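# Place the two closest-weight pistons in the steel tray

## Task

Find the pair of pistons whose weights are nearest to each other and set both inside the steel parts tray. None of the remaining three pistons may touch the tray or hang over it. The tray must end up lying flat on the bench. Everything has to stay put by itself, not because the robot is holding it. Finally, open the grippers and pull the arms away.

## Robot and tools

ROBOT. Two arms, left_arm and right_arm, mounted facing each other across a table. Each has six joints, always listed in this order: waist, shoulder, elbow, wrist pitch, wrist yaw, wrist roll. Each also has a two-finger gripper. The fingers point along the gripper's +x axis and close along its y axis. The reported hand point sits between the finger pads, about 3 to 4 cm behind the tips.

FRAME. All positions share one scene frame in metres. The origin is the table centre, the tabletop is at z = +0.020, and +z is up. left_arm's base is on the +y side. The names left and right do not match image sides. Printed hand positions can be off, more so at long reach.

ROW FORMAT. Every row is one flat list of 14 numbers, each between -1 and 1, covering both arms even if only one moves. Numbers 1-6 are left_arm joint offsets, number 7 is left_arm opening, numbers 8-13 are right_arm joint offsets, and number 14 is right_arm opening. A joint value of 1.0 equals 0.9615 rad for waist, shoulder and elbow, 1.713 rad for wrist pitch, 1.767 for wrist yaw and 1.728 for wrist roll. Joint values are offsets, not poses. Opening is absolute: +1 is fully open (0.088 m pad gap), about -0.80 is where the empty fingers meet, and lower values add nothing. Closing fully takes at least about 0.5 s.

JOINT RANGES (rad): waist -3.054 to 3.054, shoulder 0.000 to 3.142, elbow 0.000 to 2.356, wrist pitch -1.571 to 1.571, wrist yaw -1.571 to 1.571, wrist roll -3.142 to 3.142. The real ends may differ by up to 0.010 rad. Asking a joint to go more than 0.010 rad beyond its range gets the action refused for both arms. If the first action of a call fails this check, nothing in the call runs. Requests past the real end are clipped there, and the result may print "joint sent to its limit". If that line is absent, the joint may still be at its end.

execute_actions(actions). A list of actions. Each action is a list of up to 15 rows, one per control step of 1/30 s. Fewer rows means the last one is repeated to fill 15 steps. Joint offsets in every row of an action count from the joint angles when that action began, not from the previous row. For a call's first action, that means the angles in the most recent result. An empty list only returns the current state and images.

move(target, speed, blocking). target is a single 14-number row as above. Its joint offsets count from the "Joint positions" of the latest result that printed them, wherever the arm is when the move starts. Finger numbers are applied immediately. speed is in rad/s for whichever joint has the farthest to travel, 0.01 to 2, default 0.5. All joints of both arms move in proportion, so grippers trace curves. The path takes 0.5 to 10 s and stops after 10 s even if unfinished. It does not avoid obstacles or the other arm. Faster motion and targets set deeper past a contact mean harder impacts and pushes. With blocking=false the result comes after 0.5 s while motion continues. Until a result shows the move has ended, other moves and execute_actions are refused, so call wait or stop first. The extra "move:" line gives the outcome (done, off_target, moving, held, fault), whether checks blocked steps (limits=held or limits=none), and each arm's joint farthest from target.

wait(seconds). 0 to 10 s; arms hold their last command, and a running move continues. Returns early if that move ends.

stop(). Brakes a running move; a fast arm needs space to stop. Fingers keep moving.

zoom_image(camera, region). camera is cam_left_wrist or cam_right_wrist, both 504x504. region is [x0, y0, x1, y1] in pixels from the top-left, at most 504 by 504.

finished_scene(scene). Pass the current scene number. This is final, so only call it once the goal holds on its own.

RESULTS. Each result has the state of each arm (hand position, orientation quaternion wxyz, linear and angular velocity), "Joint positions" and "Joint velocities" per arm (six joints in rad, then pad gap in m), "Joint targets" (angles the joints are currently driven toward), grip_measured (opening on the command scale), and two wrist camera images. "joint command not followed" means a clearance check altered joint targets on some steps.

MOTION LIMITS. Per step, each joint target stays within a fixed lead of its measured angle (0.211 rad for the first three joints, 0.213 wrist pitch, 0.267 wrist yaw, 0.228 wrist roll), and targets are scaled back if the gripper would jump more than 70 mm. Big moves take several actions, and an unfinished one may need re-sending. Friction can leave joints short, especially at full reach, so check Joint positions after moving.

GRIPPING. To hold something, command an opening about 0.07 under its grip_measured value; a smaller gap grips more lightly. Readings can be off by about 1 mm and read up to about 3 mm narrow when squeezing hard. Pads push about 34 to 49 N, with a brief spike on first contact. Thin parts under 3 mm get less force.

AVOID. Dropping or knocking anything off the table, tilting the tray, slamming or pushing hard, and letting the arms collide or press on each other. Contact torque reaching a joint's load limit (N m: waist 17.4, shoulder 21.6, elbow 21.5, wrist pitch 5.67, wrist yaw 5.65, wrist roll 5.3, held weight included) freezes that arm for 10 s. Holding loads heats motors: a MOTOR HOT warning appears from 50 °C, and at 95 °C the arm is held until it cools, and may lose power and go limp. Held parts may be tugged and loose objects nudged occasionally. Fewer, smoother, lower-effort motions are better.

Each tool is called after ">>>" by a JSON object that holds its "api" and its "payload", one argument or row to a line.

## Session

I'll start by checking the current state.

>>> {"api": "execute_actions", "payload": {
  "actions": []
}}

Scene clock: 0.00 s.
left_arm: end_effector_position=(+0.3685, +0.4243, +0.3172) grip_measured=+0.829 end_effector_quat_wxyz=(+0.741, -0.157, +0.614, -0.220) end_effector_velocity=(+0.000, +0.000, -0.001) end_effector_angular_velocity=(+0.008, -0.001, +0.004) | right_arm: end_effector_position=(-0.2983, -0.1984, +0.2842) grip_measured=+0.840 end_effector_quat_wxyz=(-0.109, -0.634, -0.098, +0.759) end_effector_velocity=(+0.002, -0.001, +0.000) end_effector_angular_velocity=(-0.012, -0.001, -0.009)
Joint names: [waist, shoulder, elbow, wrist pitch, wrist yaw, wrist roll]
Joint positions: left_arm=[ 1.848  1.598  1.424 -1.39   0.571  0.358  0.08 ] | right_arm=[ 0.681  1.971  2.027 -1.522 -0.144 -0.995  0.08 ]
Joint velocities: left_arm=[-0.002 -0.002 -0.002  0.007 -0.007 -0.007  0.   ] | right_arm=[-0.002 -0.002 -0.002 -0.007 -0.007  0.007  0.   ]
Motor temperatures (°C, as the motors report them): left_arm=[24 24 24 26 24 23] | right_arm=[25 22 24 25 25 24]
Heat: left arm: hottest wrist pitch 26 °C (+0.0 °C/min); right arm: hottest waist 25 °C (+0.0 °C/min).
Joint targets: left_arm=[1.848 1.598 1.424 -1.390 0.571 0.358] | right_arm=[0.681 1.971 2.027 -1.522 -0.144 -0.995]

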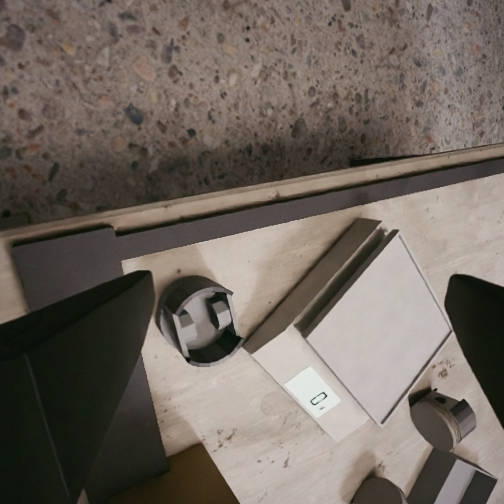

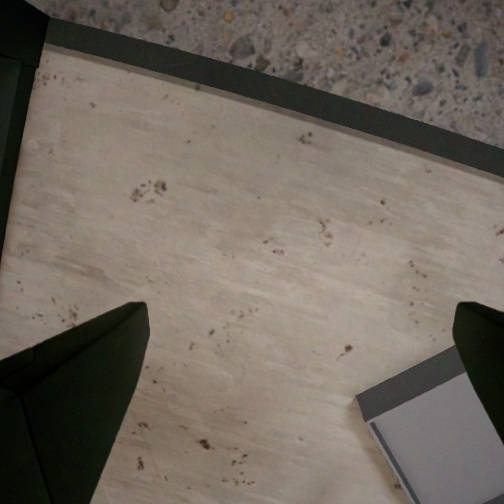

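>>> {"api": "move", "payload": {
  "target": [-1,-0.206,0.391,-0.064,-0.323,-0.207,1,-0.708,-0.594,-0.236,0.013,0.081,0.576,1],
  "speed": 0.8
}}

Scene clock: 5.23 s.
left_arm: end_effector_position=(+0.2901, +0.2518, +0.4432) grip_measured=+0.989 end_effector_quat_wxyz=(+0.798, +0.179, +0.496, -0.290) end_effector_velocity=(-0.001, +0.004, +0.000) end_effector_angular_velocity=(+0.014, -0.009, +0.014) | right_arm: end_effector_position=(-0.0425, -0.1603, +0.4004) grip_measured=+1.000 end_effector_quat_wxyz=(+0.542, -0.402, +0.333, +0.658) end_effector_velocity=(-0.001, +0.002, -0.001) end_effector_angular_velocity=(+0.002, +0.004, +0.007)
Joint names: [waist, shoulder, elbow, wrist pitch, wrist yaw, wrist roll]
Joint positions: left_arm=[ 0.89   1.403  1.788 -1.497  0.003  0.004  0.087] | right_arm=[ 0.004  1.407  1.81  -1.502 -0.005 -0.003  0.088]
Joint velocities: left_arm=[-0.002 -0.007 -0.002 -0.007 -0.022 -0.007  0.   ] | right_arm=[-0.002  0.002 -0.002  0.007 -0.007 -0.007  0.   ]
Motor temperatures (°C, as the motors report them): left_arm=[24 25 25 26 24 23] | right_arm=[25 24 24 26 25 24]
Heat: left arm: hottest wrist pitch 26 °C (+0.0 °C/min); right arm: hottest wrist pitch 26 °C (+11.5 °C/min).
Joint targets: left_arm=[0.887 1.399 1.800 -1.500 0.000 0.001] | right_arm=[0.001 1.400 1.800 -1.500 -0.001 0.001]
move: off_target (left_arm); limits=none; left_arm: farthest joint: the elbow, 0.012 radians from its target (0.376 radians at the start); right_arm: farthest joint: the elbow, 0.009 radians from its target (0.227 radians at the start)

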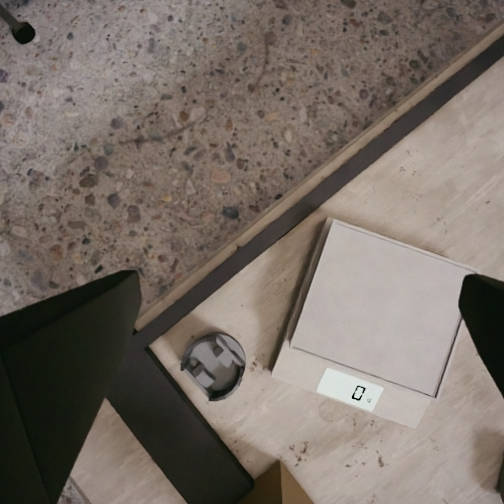

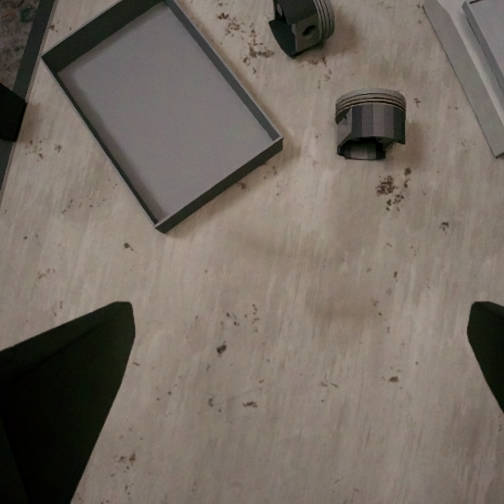

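>>> {"api": "move", "payload": {
  "target": [-1,0,0,0,0,0,1,-0.7,0,0,0,0,0,1],
  "speed": 0.8
}}

Scene clock: 10.53 s.
left_arm: end_effector_position=(+0.0549, +0.1525, +0.4432) grip_measured=+0.989 end_effector_quat_wxyz=(+0.575, +0.388, +0.358, -0.625) end_effector_velocity=(+0.001, +0.005, -0.004) end_effector_angular_velocity=(+0.027, +0.001, +0.021) | right_arm: end_effector_position=(+0.1382, -0.1870, +0.4004) grip_measured=+1.000 end_effector_quat_wxyz=(+0.729, -0.270, +0.447, +0.443) end_effector_velocity=(-0.003, -0.004, -0.002) end_effector_angular_velocity=(-0.018, +0.013, +0.007)
Joint names: [waist, shoulder, elbow, wrist pitch, wrist yaw, wrist roll]
Joint positions: left_arm=[-0.068  1.403  1.788 -1.497  0.003  0.004  0.087] | right_arm=[-0.665  1.407  1.81  -1.502 -0.005 -0.002  0.088]
Joint velocities: left_arm=[-0.002 -0.002 -0.007 -0.022 -0.007 -0.022 -0.   ] | right_arm=[-0.002 -0.002 -0.002 -0.022 -0.007 -0.007  0.   ]
Motor temperatures (°C, as the motors report them): left_arm=[24 25 26 27 24 23] | right_arm=[25 24 25 26 25 24]
Heat: left arm: hottest wrist pitch 27 °C (+5.7 °C/min); right arm: hottest wrist pitch 26 °C (+5.7 °C/min).
Joint targets: left_arm=[-0.071 1.403 1.788 -1.497 0.003 0.004] | right_arm=[-0.669 1.407 1.810 -1.502 -0.005 -0.003]
move: done; limits=none; left_arm: farthest joint: the waist, 0.003 radians from its target (0.961 radians at the start); right_arm: farthest joint: the waist, 0.004 radians from its target (0.673 radians at the start)

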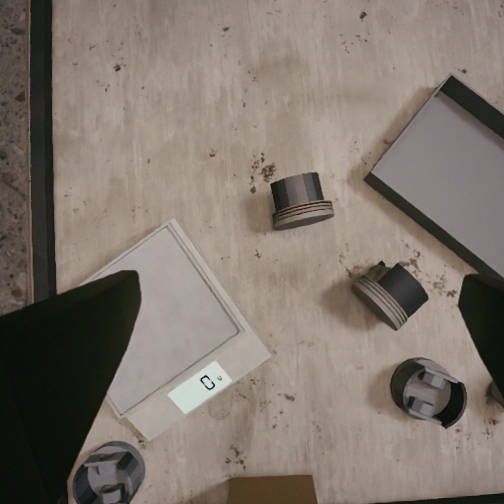

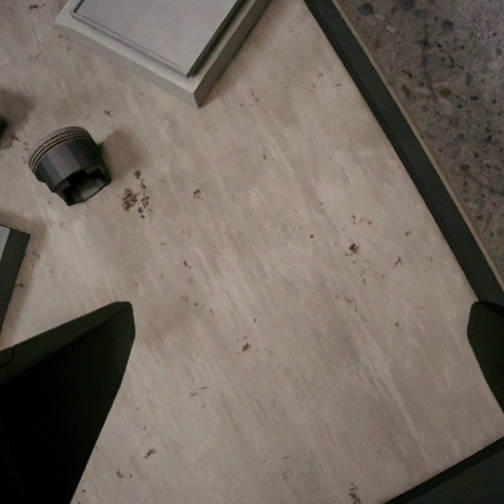

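>>> {"api": "zoom_image", "payload": {
  "camera": "cam_left_wrist",
  "region": [252, 150, 504, 450]
}}

>>> {"api": "zoom_image", "payload": {
  "camera": "cam_left_wrist",
  "region": [40, 210, 334, 504]
}}

Region (252, 150, 504, 450) of cam_left_wrist's 504x504 image, scaled by 1.680, with more detail than that image has; it fills the left 423 columns of this view, and the rest is white.

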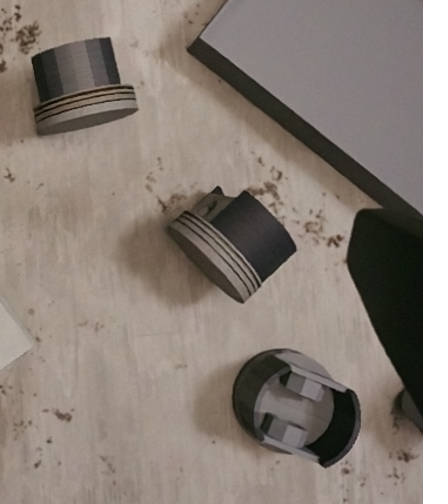

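Region (40, 210, 334, 504) of cam_left_wrist's 504x504 image, scaled by 1.714, with more detail than that image has.

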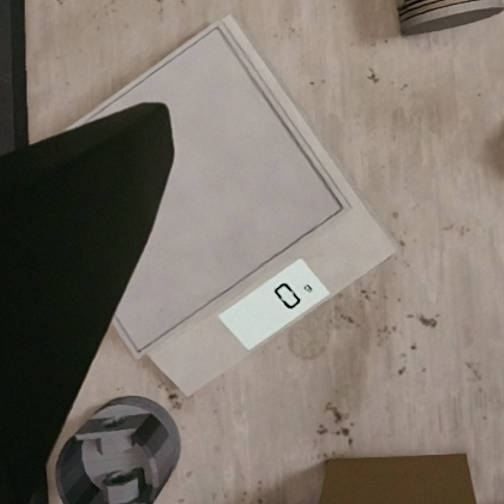

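>>> {"api": "move", "payload": {
  "target": [-0.08,0.695,-0.138,0.2,0,0,1,0.45,-0.75,-1,0.4,0,0,1],
  "speed": 0.8
}}

Scene clock: 21.07 s.
left_arm: end_effector_position=(+0.0162, +0.0361, +0.2060) grip_measured=+0.989 end_effector_quat_wxyz=(+0.462, +0.532, +0.457, -0.542) end_effector_velocity=(-0.000, -0.001, -0.002) end_effector_angular_velocity=(-0.003, -0.007, +0.005) | right_arm: end_effector_position=(+0.0210, -0.2120, +0.3199) grip_measured=+1.000 end_effector_quat_wxyz=(+0.686, -0.219, +0.231, +0.654) end_effector_velocity=(+0.003, -0.002, -0.002) end_effector_angular_velocity=(-0.007, +0.002, -0.018)
Joint names: [waist, shoulder, elbow, wrist pitch, wrist yaw, wrist roll]
Joint positions: left_arm=[-0.143  2.062  1.664 -1.157  0.003  0.004  0.087] | right_arm=[-0.236  0.69   0.86  -0.818 -0.005 -0.002  0.088]
Joint velocities: left_arm=[-0.002  0.002 -0.002  0.007 -0.007 -0.007 -0.   ] | right_arm=[-0.007 -0.002 -0.002 -0.007  0.007  0.007  0.   ]
Motor temperatures (°C, as the motors report them): left_arm=[24 26 26 27 24 23] | right_arm=[25 24 26 27 25 24]
Heat: left arm: hottest wrist pitch 27 °C (+2.8 °C/min); right arm: hottest wrist pitch 27 °C (+5.7 °C/min).
Joint targets: left_arm=[-0.145 2.071 1.655 -1.155 0.003 0.004] | right_arm=[-0.232 0.686 0.848 -0.816 -0.005 -0.002]
move: off_target (right_arm); limits=none; left_arm: farthest joint: the shoulder, 0.009 radians from its target (0.669 radians at the start); right_arm: farthest joint: the elbow, 0.012 radians from its target (0.961 radians at the start)

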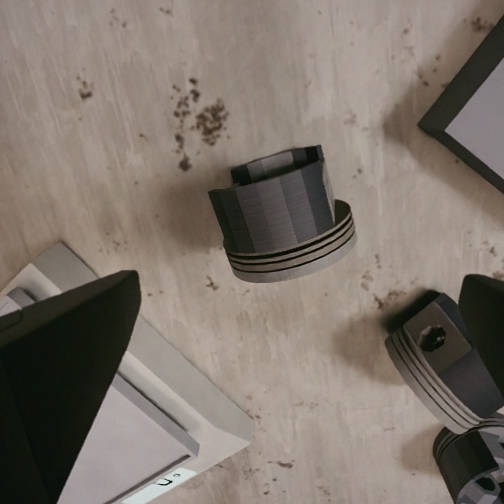

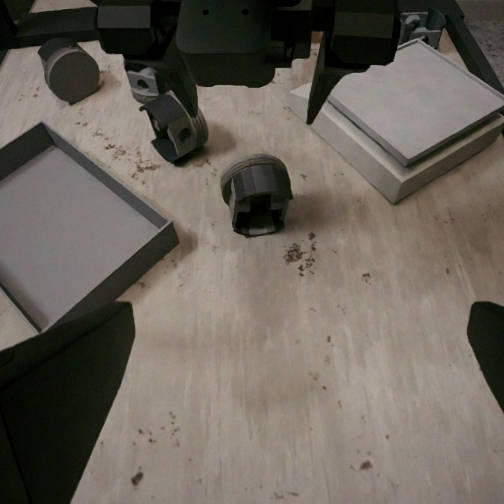

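>>> {"api": "zoom_image", "payload": {
  "camera": "cam_left_wrist",
  "region": [180, 120, 380, 300]
}}

>>> {"api": "zoom_image", "payload": {
  "camera": "cam_right_wrist",
  "region": [0, 0, 340, 260]
}}

Region (180, 120, 380, 300) of cam_left_wrist's 504x504 image, scaled by 2.520, with more detail than that image has; it fills the top 454 rows of this view, and the rest is white.

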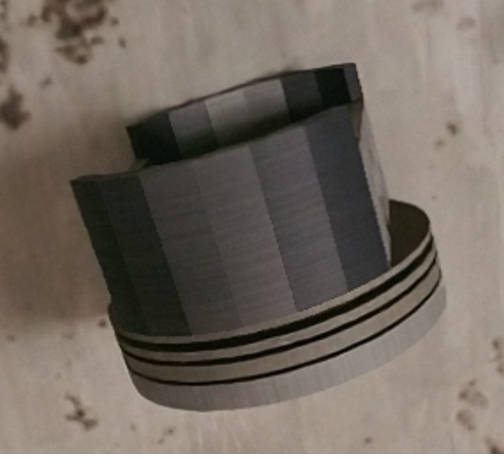

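Region (0, 0, 340, 260) of cam_right_wrist's 504x504 image, scaled by 1.482, with more detail than that image has; it fills the top 385 rows of this view, and the rest is white.

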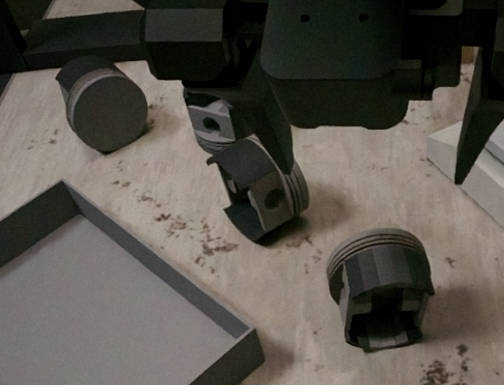

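>>> {"api": "move", "payload": {
  "target": [-0.01,0.039,-0.267,0.153,0,-0.164,1,0,0,0,0,0,0,1],
  "speed": 0.5
}}

Scene clock: 24.80 s.
left_arm: end_effector_position=(+0.0162, +0.0529, +0.1359) grip_measured=+0.989 end_effector_quat_wxyz=(+0.527, +0.469, +0.529, -0.470) end_effector_velocity=(-0.002, +0.001, -0.001) end_effector_angular_velocity=(-0.001, +0.008, +0.005) | right_arm: end_effector_position=(+0.0210, -0.2119, +0.3199) grip_measured=+1.000 end_effector_quat_wxyz=(+0.686, -0.219, +0.231, +0.654) end_effector_velocity=(-0.002, -0.003, -0.006) end_effector_angular_velocity=(-0.027, +0.000, +0.013)
Joint names: [waist, shoulder, elbow, wrist pitch, wrist yaw, wrist roll]
Joint positions: left_arm=[-0.149  2.092  1.42  -0.898  0.003 -0.276  0.087] | right_arm=[-0.236  0.69   0.86  -0.818 -0.005 -0.002  0.088]
Joint velocities: left_arm=[-0.002 -0.002 -0.007  0.007  0.007 -0.007 -0.   ] | right_arm=[ 0.002 -0.002 -0.007 -0.022 -0.007 -0.007  0.   ]
Motor temperatures (°C, as the motors report them): left_arm=[24 27 26 27 24 23] | right_arm=[25 24 26 27 25 24]
Heat: left arm: hottest shoulder 27 °C (+2.4 °C/min); right arm: hottest wrist pitch 27 °C (+4.8 °C/min).
Joint targets: left_arm=[-0.152 2.100 1.408 -0.895 0.003 -0.280] | right_arm=[-0.236 0.691 0.860 -0.818 -0.005 -0.002]
move: off_target (left_arm); limits=none; left_arm: farthest joint: the elbow, 0.013 radians from its target (0.257 radians at the start); right_arm: farthest joint: the waist, 0.000 radians from its target (0.000 radians at the start)

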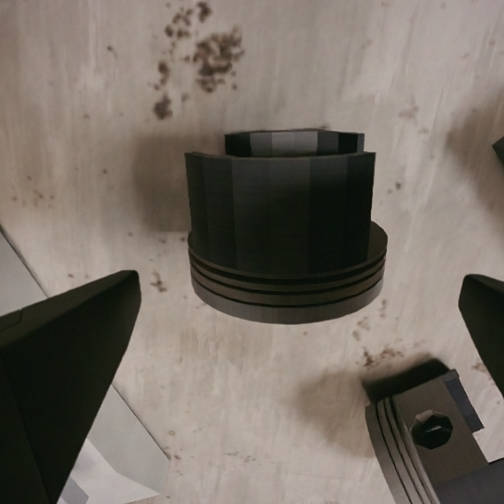

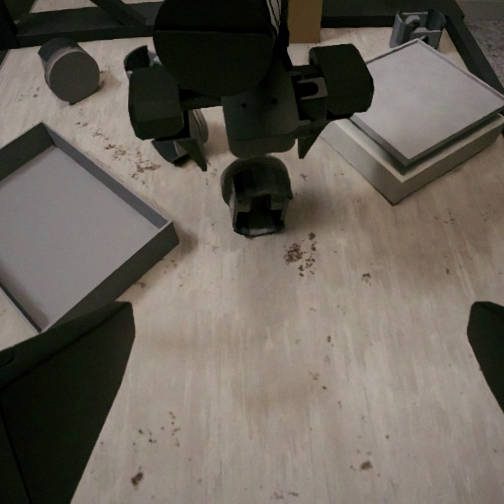

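>>> {"api": "move", "payload": {
  "target": [-0.009,0.128,-0.149,0.146,0,0,1,0,0,0,0,0,0,1],
  "speed": 0.3
}}

Scene clock: 27.03 s.
left_arm: end_effector_position=(+0.0152, +0.0606, +0.0668) grip_measured=+0.989 end_effector_quat_wxyz=(+0.526, +0.471, +0.528, -0.472) end_effector_velocity=(+0.000, +0.001, +0.002) end_effector_angular_velocity=(+0.001, -0.008, +0.005) | right_arm: end_effector_position=(+0.0210, -0.2119, +0.3199) grip_measured=+1.000 end_effector_quat_wxyz=(+0.686, -0.219, +0.231, +0.654) end_effector_velocity=(+0.001, +0.001, +0.001) end_effector_angular_velocity=(+0.008, +0.010, -0.006)
Joint names: [waist, shoulder, elbow, wrist pitch, wrist yaw, wrist roll]
Joint positions: left_arm=[-0.155  2.206  1.287 -0.651  0.003 -0.277  0.087] | right_arm=[-0.236  0.69   0.86  -0.818 -0.005 -0.002  0.088]
Joint velocities: left_arm=[-0.002 -0.007 -0.002 -0.007 -0.007 -0.007 -0.   ] | right_arm=[-0.007 -0.002 -0.002  0.007 -0.007  0.007  0.   ]
Motor temperatures (°C, as the motors report them): left_arm=[24 27 26 27 24 23] | right_arm=[25 24 27 27 25 24]
Heat: left arm: hottest shoulder 27 °C (+2.2 °C/min); right arm: hottest elbow 27 °C (+4.4 °C/min).
Joint targets: left_arm=[-0.158 2.216 1.277 -0.648 0.003 -0.276] | right_arm=[-0.236 0.690 0.860 -0.818 -0.005 -0.002]
move: done; limits=none; left_arm: farthest joint: the elbow, 0.010 radians from its target (0.143 radians at the start); right_arm: farthest joint: the waist, 0.000 radians from its target (0.000 radians at the start)

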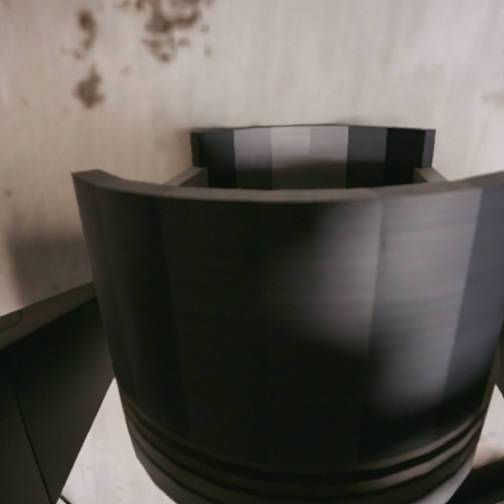

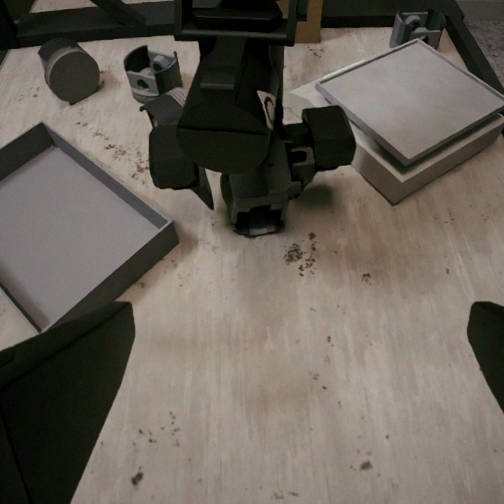

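>>> {"api": "execute_actions", "payload": {
  "actions": [
    [[0,0,0,0,0,0,0.85,0,0,0,0,0,0,1],[0,0,0,0,0,0,0.8,0,0,0,0,0,0,1],[0,0,0,0,0,0,0.77,0,0,0,0,0,0,1],[0,0,0,0,0,0,0.74,0,0,0,0,0,0,1],[0,0,0,0,0,0,0.71,0,0,0,0,0,0,1],[0,0,0,0,0,0,0.68,0,0,0,0,0,0,1],[0,0,0,0,0,0,0.65,0,0,0,0,0,0,1],[0,0,0,0,0,0,0.62,0,0,0,0,0,0,1],[0,0,0,0,0,0,0.59,0,0,0,0,0,0,1],[0,0,0,0,0,0,0.56,0,0,0,0,0,0,1]]
  ]
}}

Scene clock: 28.10 s.
left_arm: end_effector_position=(+0.0152, +0.0606, +0.0668) grip_measured=+0.589 end_effector_quat_wxyz=(+0.526, +0.471, +0.528, -0.472) end_effector_velocity=(+0.001, +0.002, +0.000) end_effector_angular_velocity=(+0.006, -0.008, +0.005) | right_arm: end_effector_position=(+0.0210, -0.2119, +0.3199) grip_measured=+1.000 end_effector_quat_wxyz=(+0.686, -0.219, +0.231, +0.654) end_effector_velocity=(-0.001, +0.001, +0.001) end_effector_angular_velocity=(+0.007, -0.002, +0.008)
Joint names: [waist, shoulder, elbow, wrist pitch, wrist yaw, wrist roll]
Joint positions: left_arm=[-0.155  2.206  1.287 -0.651  0.003 -0.277  0.068] | right_arm=[-0.236  0.69   0.86  -0.818 -0.005 -0.002  0.088]
Joint velocities: left_arm=[-0.002 -0.002 -0.002 -0.007 -0.007 -0.007 -0.006] | right_arm=[-0.002 -0.002 -0.002  0.007 -0.007 -0.007  0.   ]
Motor temperatures (°C, as the motors report them): left_arm=[24 27 26 27 24 23] | right_arm=[25 24 27 27 25 24]
Heat: left arm: hottest shoulder 27 °C (+2.1 °C/min); right arm: hottest elbow 27 °C (+4.3 °C/min).
Joint targets: left_arm=[-0.155 2.206 1.287 -0.651 0.003 -0.277] | right_arm=[-0.236 0.690 0.860 -0.818 -0.005 -0.002]

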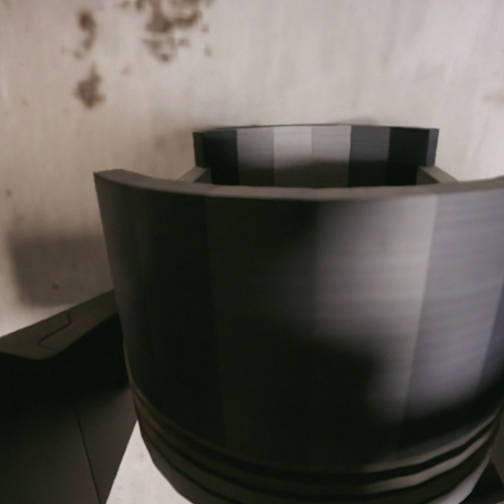

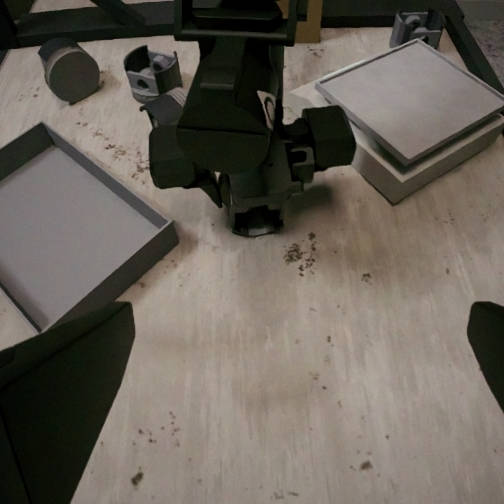

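>>> {"api": "move", "payload": {
  "target": [0,-0.235,0.085,-0.173,0,0,0.5,0,0,0,0,0,0,1],
  "speed": 0.4
}}

Scene clock: 29.93 s.
left_arm: end_effector_position=(+0.0177, +0.0755, +0.1552) grip_measured=+0.582 end_effector_quat_wxyz=(+0.524, +0.475, +0.531, -0.468) end_effector_velocity=(-0.004, +0.001, +0.001) end_effector_angular_velocity=(+0.004, +0.007, +0.000) | right_arm: end_effector_position=(+0.0210, -0.2119, +0.3199) grip_measured=+1.000 end_effector_quat_wxyz=(+0.686, -0.219, +0.231, +0.654) end_effector_velocity=(-0.002, -0.003, -0.004) end_effector_angular_velocity=(-0.022, -0.000, +0.013)
Joint names: [waist, shoulder, elbow, wrist pitch, wrist yaw, wrist roll]
Joint positions: left_arm=[-0.155  1.994  1.355 -0.945  0.003 -0.277  0.068] | right_arm=[-0.236  0.69   0.86  -0.818 -0.005 -0.002  0.088]
Joint velocities: left_arm=[-0.007 -0.002  0.002 -0.007  0.007 -0.007 -0.   ] | right_arm=[ 0.002 -0.002 -0.002 -0.022 -0.007 -0.007  0.   ]
Motor temperatures (°C, as the motors report them): left_arm=[24 28 26 27 24 23] | right_arm=[25 24 27 28 25 24]
Heat: left arm: hottest shoulder 28 °C (+4.0 °C/min); right arm: hottest wrist pitch 28 °C (+6.0 °C/min).
Joint targets: left_arm=[-0.155 1.980 1.369 -0.947 0.003 -0.277] | right_arm=[-0.236 0.690 0.860 -0.818 -0.005 -0.002]
move: off_target (left_arm); limits=none; left_arm: farthest joint: the shoulder, 0.014 radians from its target (0.226 radians at the start); right_arm: farthest joint: the waist, 0.000 radians from its target (0.000 radians at the start)

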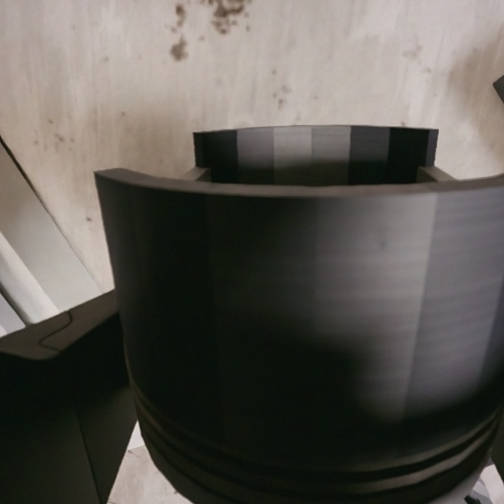

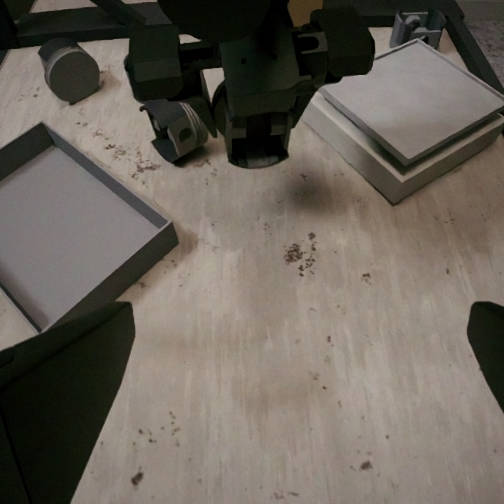

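>>> {"api": "move", "payload": {
  "target": [0.637,-0.255,-0.33,0.056,0,0,0.5,-0.159,0.558,0.465,0.114,0,0,1],
  "speed": 0.6
}}

Scene clock: 33.73 s.
left_arm: end_effector_position=(+0.2038, +0.1622, +0.1562) grip_measured=+0.581 end_effector_quat_wxyz=(+0.645, +0.291, +0.644, -0.292) end_effector_velocity=(-0.001, +0.007, +0.000) end_effector_angular_velocity=(+0.023, +0.003, +0.010) | right_arm: end_effector_position=(+0.0806, -0.0862, +0.3982) grip_measured=+1.000 end_effector_quat_wxyz=(+0.745, -0.169, +0.207, +0.611) end_effector_velocity=(-0.002, +0.002, +0.002) end_effector_angular_velocity=(+0.008, +0.003, +0.020)
Joint names: [waist, shoulder, elbow, wrist pitch, wrist yaw, wrist roll]
Joint positions: left_arm=[ 0.454  1.762  1.046 -0.852  0.    -0.277  0.067] | right_arm=[-0.385  1.215  1.298 -0.624 -0.005 -0.002  0.088]
Joint velocities: left_arm=[ 0.002 -0.007 -0.007 -0.022 -0.007 -0.007 -0.   ] | right_arm=[-0.002  0.002  0.002  0.007 -0.022 -0.007  0.   ]
Motor temperatures (°C, as the motors report them): left_arm=[24 29 27 27 24 23] | right_arm=[25 24 28 28 25 24]
Heat: left arm: hottest shoulder 29 °C (+5.3 °C/min); right arm: hottest elbow 28 °C (+5.3 °C/min).
Joint targets: left_arm=[0.458 1.749 1.037 -0.849 0.003 -0.277] | right_arm=[-0.389 1.227 1.307 -0.622 -0.005 -0.002]
move: off_target (left_arm, right_arm); limits=none; left_arm: farthest joint: the shoulder, 0.014 radians from its target (0.246 radians at the start); right_arm: farthest joint: the shoulder, 0.011 radians from its target (0.536 radians at the start)

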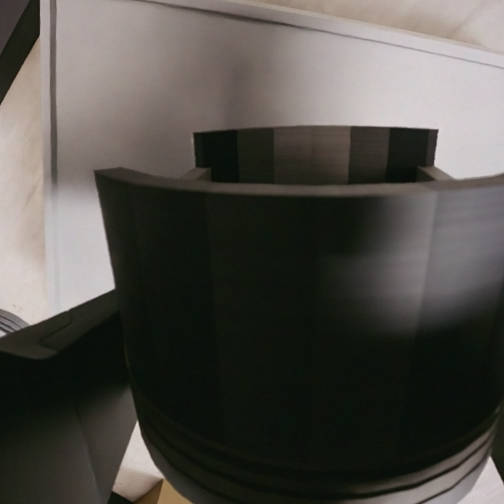

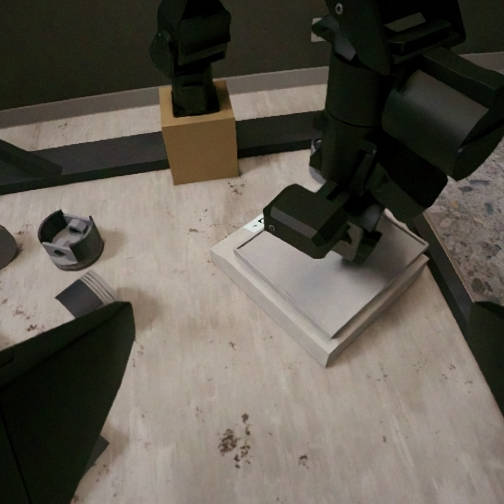

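>>> {"api": "move", "payload": {
  "target": [0,0.078,-0.078,0.082,0,0,0.5,0,0,0,0,0,0,1],
  "speed": 0.2
}}

Scene clock: 35.47 s.
left_arm: end_effector_position=(+0.2039, +0.1619, +0.1257) grip_measured=+0.581 end_effector_quat_wxyz=(+0.645, +0.290, +0.643, -0.292) end_effector_velocity=(-0.003, +0.003, -0.001) end_effector_angular_velocity=(+0.014, -0.001, +0.015) | right_arm: end_effector_position=(+0.0807, -0.0862, +0.3981) grip_measured=+1.000 end_effector_quat_wxyz=(+0.746, -0.169, +0.207, +0.610) end_effector_velocity=(-0.001, -0.001, -0.002) end_effector_angular_velocity=(-0.008, -0.001, +0.008)
Joint names: [waist, shoulder, elbow, wrist pitch, wrist yaw, wrist roll]
Joint positions: left_arm=[ 0.454  1.825  0.984 -0.726  0.    -0.277  0.067] | right_arm=[-0.386  1.216  1.298 -0.624 -0.005 -0.002  0.088]
Joint velocities: left_arm=[-0.007 -0.002 -0.007 -0.007 -0.007 -0.022 -0.001] | right_arm=[-0.002 -0.002 -0.002 -0.007 -0.007 -0.007  0.   ]
Motor temperatures (°C, as the motors report them): left_arm=[24 29 26 27 24 23] | right_arm=[25 24 28 28 25 24]
Heat: left arm: hottest shoulder 29 °C (+5.1 °C/min); right arm: hottest elbow 28 °C (+5.1 °C/min).
Joint targets: left_arm=[0.454 1.837 0.971 -0.711 0.000 -0.277] | right_arm=[-0.385 1.215 1.298 -0.624 -0.005 -0.002]
move: off_target (left_arm); limits=none; left_arm: farthest joint: the wrist pitch, 0.014 radians from its target (0.140 radians at the start); right_arm: farthest joint: the waist, 0.001 radians from its target (0.001 radians at the start)

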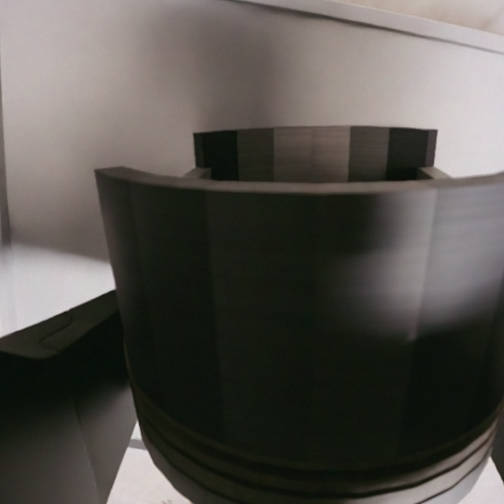

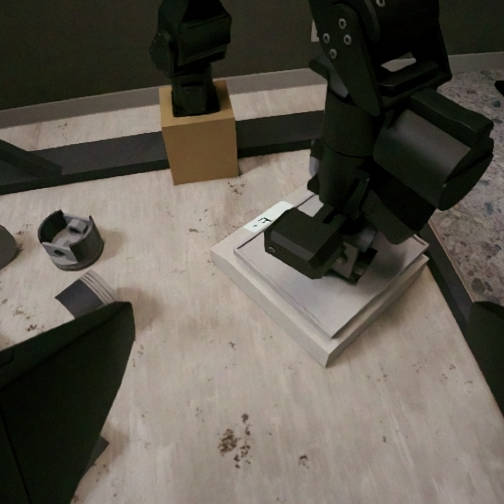

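>>> {"api": "zoom_image", "payload": {
  "camera": "cam_right_wrist",
  "region": [220, 180, 320, 260]
}}

Region (220, 180, 320, 260) of cam_right_wrist's 504x504 image, scaled by 5.040, with more detail than that image has; it fills the top 403 rows of this view, and the rest is white.

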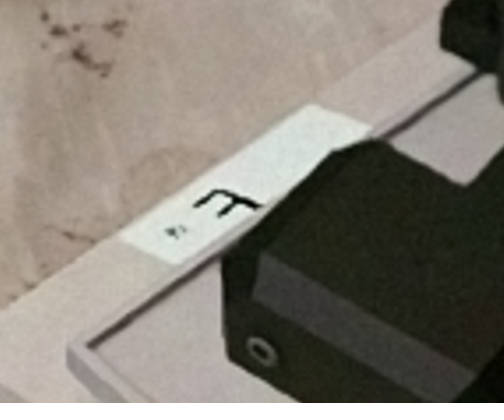

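>>> {"api": "execute_actions", "payload": {
  "actions": [
    [[0,0,0,0,0,0,0.6,0,0,0,0,0,0,1],[0,0,0,0,0,0,0.65,0,0,0,0,0,0,1],[0,0,0,0,0,0,0.7,0,0,0,0,0,0,1],[0,0,0,0,0,0,0.8,0,0,0,0,0,0,1],[0,0,0,0,0,0,0.9,0,0,0,0,0,0,1],[0,0,0,0,0,0,1,0,0,0,0,0,0,1]]
  ]
}}

>>> {"api": "zoom_image", "payload": {
  "camera": "cam_right_wrist",
  "region": [220, 180, 320, 260]
}}

Scene clock: 40.67 s.
left_arm: end_effector_position=(+0.2041, +0.1614, +0.1258) grip_measured=+0.975 end_effector_quat_wxyz=(+0.646, +0.290, +0.642, -0.293) end_effector_velocity=(-0.000, +0.002, +0.001) end_effector_angular_velocity=(+0.005, -0.006, +0.005) | right_arm: end_effector_position=(+0.0807, -0.0862, +0.3981) grip_measured=+1.000 end_effector_quat_wxyz=(+0.746, -0.169, +0.207, +0.610) end_effector_velocity=(-0.001, -0.002, +0.000) end_effector_angular_velocity=(-0.003, -0.002, +0.008)
Joint names: [waist, shoulder, elbow, wrist pitch, wrist yaw, wrist roll]
Joint positions: left_arm=[ 0.454  1.824  0.984 -0.723  0.    -0.277  0.087] | right_arm=[-0.386  1.216  1.298 -0.624 -0.005 -0.002  0.088]
Joint velocities: left_arm=[-0.002 -0.007 -0.002 -0.007 -0.007 -0.007  0.007] | right_arm=[-0.002 -0.007 -0.002 -0.007 -0.007 -0.007  0.   ]
Motor temperatures (°C, as the motors report them): left_arm=[24 29 26 28 24 23] | right_arm=[25 24 29 29 25 24]
Heat: left arm: hottest shoulder 29 °C (+4.4 °C/min); right arm: hottest elbow 29 °C (+5.9 °C/min).
Joint targets: left_arm=[0.454 1.825 0.984 -0.726 0.000 -0.277] | right_arm=[-0.386 1.216 1.298 -0.624 -0.005 -0.002]

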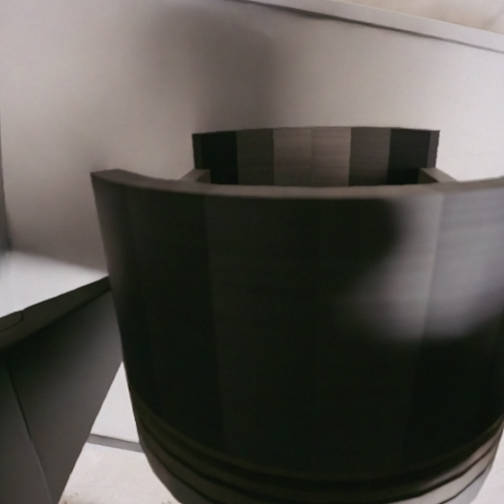

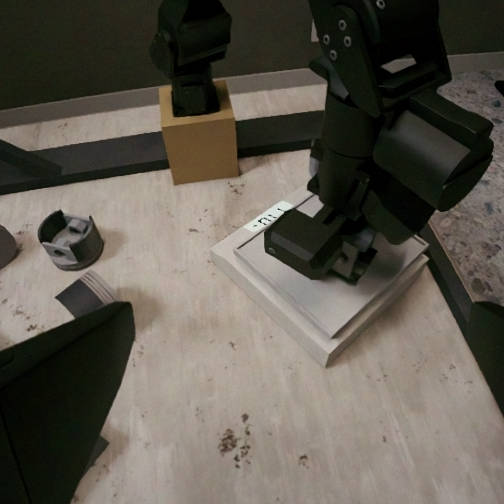

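Region (220, 180, 320, 260) of cam_right_wrist's 504x504 image, scaled by 5.040, with more detail than that image has; it fills the top 403 rows of this view, and the rest is white.

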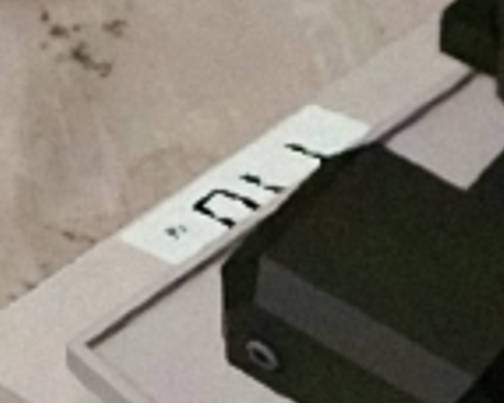

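>>> {"api": "move", "payload": {
  "target": [0,0,0,0,0,0,1,0.295,0.579,0.95,-0.449,0,0,1],
  "speed": 0.9
}}

Scene clock: 43.87 s.
left_arm: end_effector_position=(+0.2041, +0.1614, +0.1258) grip_measured=+0.989 end_effector_quat_wxyz=(+0.646, +0.290, +0.642, -0.293) end_effector_velocity=(-0.001, +0.002, +0.000) end_effector_angular_velocity=(+0.010, -0.003, +0.005) | right_arm: end_effector_position=(-0.0210, -0.0426, +0.4258) grip_measured=+1.000 end_effector_quat_wxyz=(+0.603, -0.333, +0.309, +0.655) end_effector_velocity=(+0.000, -0.002, -0.006) end_effector_angular_velocity=(-0.032, -0.001, +0.008)
Joint names: [waist, shoulder, elbow, wrist pitch, wrist yaw, wrist roll]
Joint positions: left_arm=[ 0.454  1.824  0.984 -0.723  0.    -0.277  0.087] | right_arm=[-0.105  1.757  2.204 -1.39  -0.005 -0.002  0.088]
Joint velocities: left_arm=[-0.002 -0.002 -0.002 -0.007 -0.007 -0.007 -0.   ] | right_arm=[-0.002  0.007 -0.002 -0.022 -0.007 -0.007  0.   ]
Motor temperatures (°C, as the motors report them): left_arm=[24 29 26 27 24 23] | right_arm=[25 24 29 29 25 24]
Heat: left arm: hottest shoulder 29 °C (+4.1 °C/min); right arm: hottest elbow 29 °C (+5.5 °C/min).
Joint targets: left_arm=[0.454 1.824 0.984 -0.723 0.000 -0.277] | right_arm=[-0.102 1.773 2.211 -1.393 -0.005 -0.002]
move: off_target (right_arm); limits=none; left_arm: farthest joint: the waist, 0.000 radians from its target (0.000 radians at the start); right_arm: farthest joint: the shoulder, 0.016 radians from its target (0.557 radians at the start)

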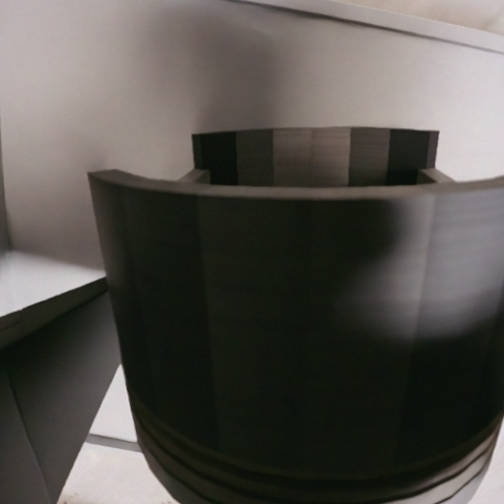

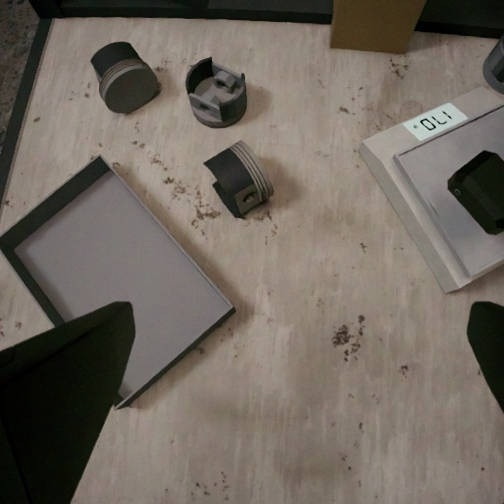

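>>> {"api": "zoom_image", "payload": {
  "camera": "cam_right_wrist",
  "region": [390, 85, 480, 155]
}}

Region (390, 85, 480, 155) of cam_right_wrist's 504x504 image, scaled by 5.600, with more detail than that image has.

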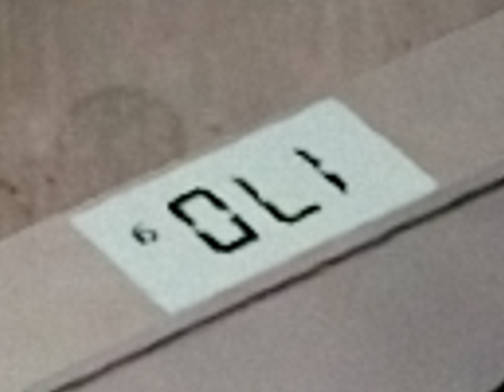

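>>> {"api": "execute_actions", "payload": {
  "actions": [
    [[0,0,0,0,0,0,0.8,0,0,0,0,0,0,1],[0,0,0,0,0,0,0.75,0,0,0,0,0,0,1],[0,0,0,0,0,0,0.72,0,0,0,0,0,0,1],[0,0,0,0,0,0,0.69,0,0,0,0,0,0,1],[0,0,0,0,0,0,0.66,0,0,0,0,0,0,1],[0,0,0,0,0,0,0.63,0,0,0,0,0,0,1],[0,0,0,0,0,0,0.6,0,0,0,0,0,0,1],[0,0,0,0,0,0,0.57,0,0,0,0,0,0,1],[0,0,0,0,0,0,0.54,0,0,0,0,0,0,1],[0,0,0,0,0,0,0.5,0,0,0,0,0,0,1]]
  ]
}}

>>> {"api": "move", "payload": {
  "target": [0,-0.075,0.075,-0.072,0,0,0.5,0,0,0,0,0,0,1],
  "speed": 0.3
}}

Scene clock: 48.37 s.
left_arm: end_effector_position=(+0.2042, +0.1615, +0.1258) grip_measured=+0.571 end_effector_quat_wxyz=(+0.646, +0.290, +0.642, -0.293) end_effector_velocity=(-0.000, +0.002, +0.001) end_effector_angular_velocity=(+0.005, -0.006, +0.005) | right_arm: end_effector_position=(-0.0210, -0.0425, +0.4258) grip_measured=+1.000 end_effector_quat_wxyz=(+0.603, -0.333, +0.309, +0.655) end_effector_velocity=(-0.002, -0.004, -0.006) end_effector_angular_velocity=(-0.032, +0.002, +0.028)
Joint names: [waist, shoulder, elbow, wrist pitch, wrist yaw, wrist roll]
Joint positions: left_arm=[ 0.454  1.824  0.984 -0.723 -0.    -0.277  0.067] | right_arm=[-0.105  1.757  2.204 -1.39  -0.005 -0.002  0.088]
Joint velocities: left_arm=[-0.002 -0.007 -0.002 -0.007 -0.007 -0.007 -0.   ] | right_arm=[-0.002  0.002 -0.007 -0.022 -0.022 -0.022  0.   ]
Motor temperatures (°C, as the motors report them): left_arm=[24 30 26 27 24 23] | right_arm=[25 25 29 29 25 24]
Heat: left arm: hottest shoulder 30 °C (+5.0 °C/min); right arm: hottest elbow 29 °C (+5.0 °C/min).
Joint targets: left_arm=[0.454 1.824 0.984 -0.723 0.000 -0.277] | right_arm=[-0.105 1.757 2.204 -1.390 -0.005 -0.002]

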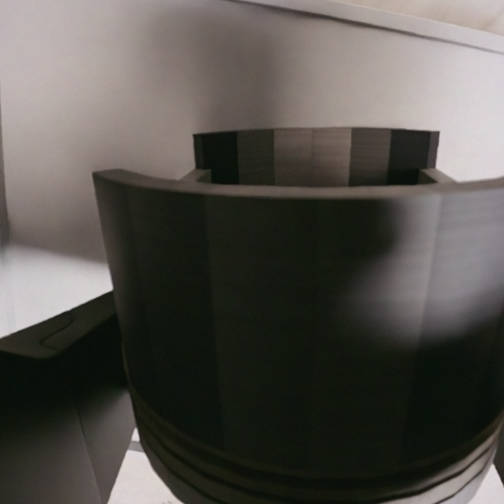

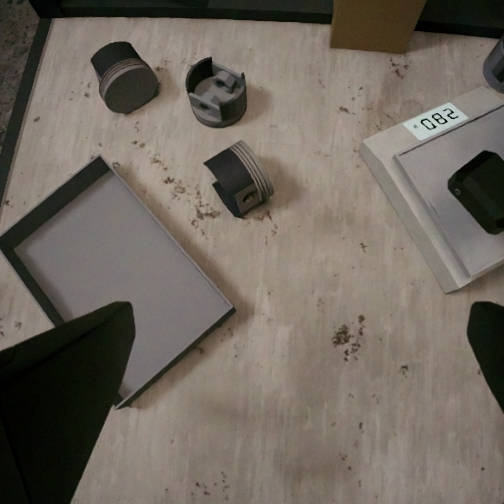

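Scene clock: 49.33 s.
left_arm: end_effector_position=(+0.2037, +0.1626, +0.1543) grip_measured=+0.571 end_effector_quat_wxyz=(+0.645, +0.291, +0.644, -0.292) end_effector_velocity=(-0.002, +0.005, +0.001) end_effector_angular_velocity=(+0.019, +0.001, +0.005) | right_arm: end_effector_position=(-0.0210, -0.0425, +0.4258) grip_measured=+1.000 end_effector_quat_wxyz=(+0.603, -0.333, +0.309, +0.655) end_effector_velocity=(+0.000, -0.006, +0.001) end_effector_angular_velocity=(-0.013, +0.009, -0.004)
Joint names: [waist, shoulder, elbow, wrist pitch, wrist yaw, wrist roll]
Joint positions: left_arm=[ 0.454  1.765  1.04  -0.844 -0.    -0.277  0.067] | right_arm=[-0.105  1.757  2.204 -1.39  -0.005 -0.002  0.088]
Joint velocities: left_arm=[-0.002 -0.007 -0.002 -0.022 -0.007 -0.007 -0.   ] | right_arm=[-0.002 -0.007  0.002 -0.022 -0.007  0.007  0.   ]
Motor temperatures (°C, as the motors report them): left_arm=[24 30 27 27 24 23] | right_arm=[25 25 29 29 25 24]
Heat: left arm: hottest shoulder 30 °C (+4.9 °C/min); right arm: hottest elbow 29 °C (+4.9 °C/min).
Joint targets: left_arm=[0.454 1.752 1.056 -0.847 -0.000 -0.277] | right_arm=[-0.105 1.757 2.204 -1.390 -0.005 -0.002]
move: off_target (left_arm); limits=none; left_arm: farthest joint: the elbow, 0.016 radians from its target (0.072 radians at the start); right_arm: farthest joint: the waist, 0.000 radians from its target (0.000 radians at the start)

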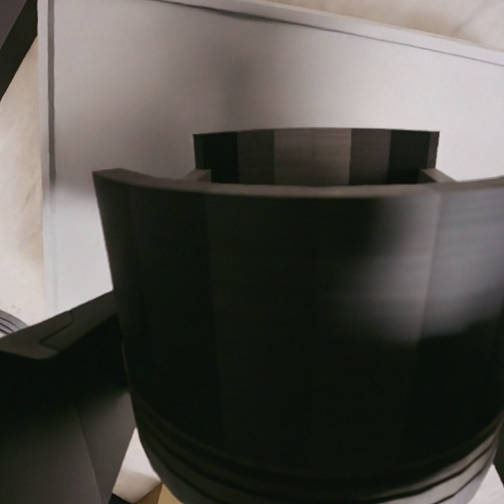

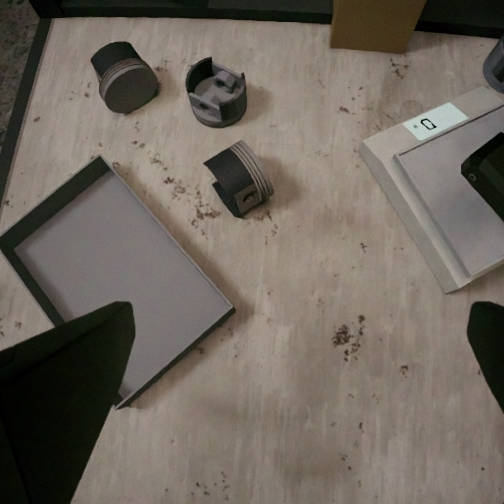

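>>> {"api": "move", "payload": {
  "target": [-0.636,0.232,0.252,-0.009,0,0,0.5,0,0,0,0,0,0,1],
  "speed": 0.7
}}

Scene clock: 51.50 s.
left_arm: end_effector_position=(+0.0196, +0.0840, +0.1390) grip_measured=+0.571 end_effector_quat_wxyz=(+0.527, +0.472, +0.528, -0.471) end_effector_velocity=(+0.003, +0.001, -0.000) end_effector_angular_velocity=(+0.004, -0.023, -0.010) | right_arm: end_effector_position=(-0.0210, -0.0425, +0.4258) grip_measured=+1.000 end_effector_quat_wxyz=(+0.603, -0.333, +0.309, +0.655) end_effector_velocity=(+0.000, -0.002, -0.001) end_effector_angular_velocity=(-0.007, +0.001, +0.008)
Joint names: [waist, shoulder, elbow, wrist pitch, wrist yaw, wrist roll]
Joint positions: left_arm=[-0.155  1.983  1.266 -0.857  0.001 -0.277  0.067] | right_arm=[-0.105  1.757  2.204 -1.39  -0.005 -0.002  0.088]
Joint velocities: left_arm=[-0.002  0.002  0.002 -0.007 -0.022  0.007 -0.   ] | right_arm=[-0.002 -0.002 -0.002 -0.007 -0.007 -0.007  0.   ]
Motor temperatures (°C, as the motors report them): left_arm=[24 30 27 27 24 23] | right_arm=[25 25 30 29 25 24]
Heat: left arm: hottest shoulder 30 °C (+4.7 °C/min); right arm: hottest elbow 30 °C (+5.8 °C/min).
Joint targets: left_arm=[-0.157 1.988 1.283 -0.860 -0.000 -0.277] | right_arm=[-0.105 1.757 2.204 -1.390 -0.005 -0.002]
move: off_target (left_arm); limits=none; left_arm: farthest joint: the elbow, 0.016 radians from its target (0.242 radians at the start); right_arm: farthest joint: the waist, 0.000 radians from its target (0.000 radians at the start)

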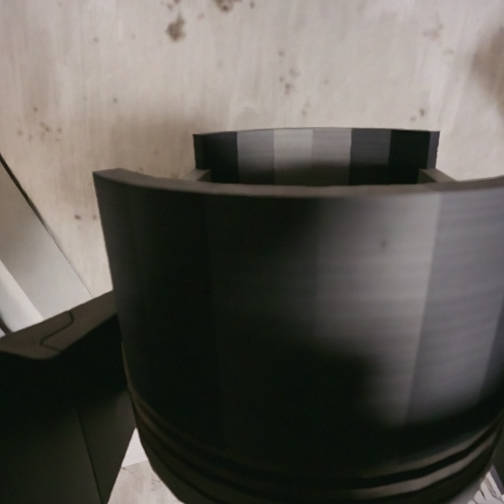

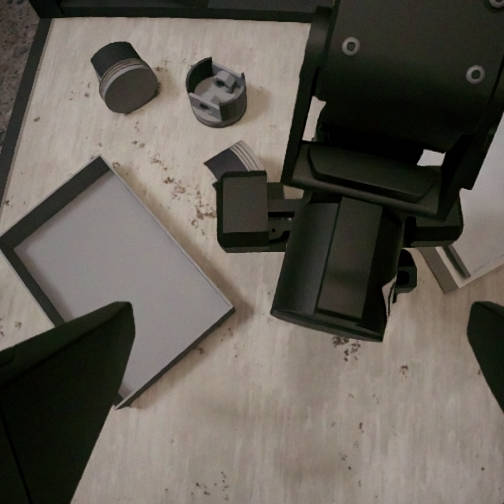

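>>> {"api": "move", "payload": {
  "target": [0,0.161,-0.108,0.1465,0,0,0.5,0,0,0,0,0,0,1],
  "speed": 0.3
}}

Scene clock: 53.17 s.
left_arm: end_effector_position=(+0.0196, +0.0837, +0.0693) grip_measured=+0.571 end_effector_quat_wxyz=(+0.527, +0.471, +0.528, -0.471) end_effector_velocity=(+0.000, +0.002, -0.002) end_effector_angular_velocity=(+0.004, +0.007, -0.020) | right_arm: end_effector_position=(-0.0210, -0.0425, +0.4258) grip_measured=+1.000 end_effector_quat_wxyz=(+0.603, -0.333, +0.309, +0.655) end_effector_velocity=(+0.002, +0.001, +0.001) end_effector_angular_velocity=(+0.008, -0.010, -0.001)
Joint names: [waist, shoulder, elbow, wrist pitch, wrist yaw, wrist roll]
Joint positions: left_arm=[-0.155  2.132  1.17  -0.609  0.001 -0.277  0.067] | right_arm=[-0.105  1.757  2.204 -1.39  -0.005 -0.002  0.088]
Joint velocities: left_arm=[ 0.002  0.002 -0.007  0.007  0.007  0.022 -0.   ] | right_arm=[-0.002 -0.002 -0.002  0.007  0.007 -0.007  0.   ]
Motor temperatures (°C, as the motors report them): left_arm=[24 30 27 27 24 23] | right_arm=[25 26 30 29 25 24]
Heat: left arm: hottest shoulder 30 °C (+4.5 °C/min); right arm: hottest elbow 30 °C (+5.6 °C/min).
Joint targets: left_arm=[-0.155 2.137 1.162 -0.606 0.001 -0.277] | right_arm=[-0.105 1.757 2.204 -1.390 -0.005 -0.002]
move: done; limits=none; left_arm: farthest joint: the elbow, 0.007 radians from its target (0.104 radians at the start); right_arm: farthest joint: the waist, 0.000 radians from its target (0.000 radians at the start)

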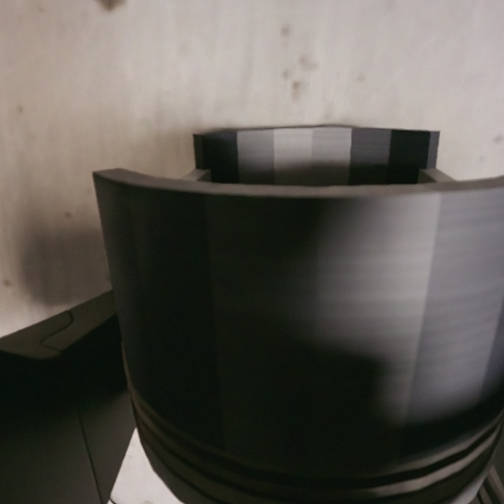

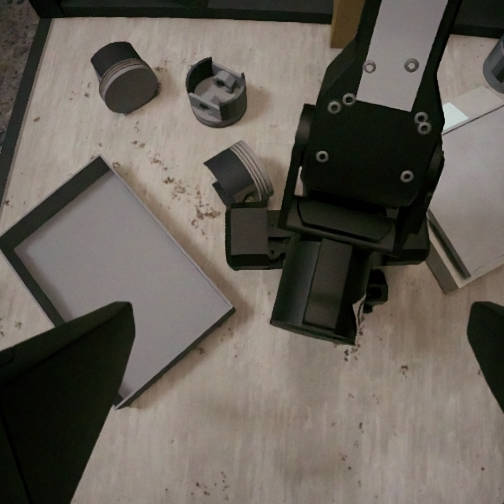

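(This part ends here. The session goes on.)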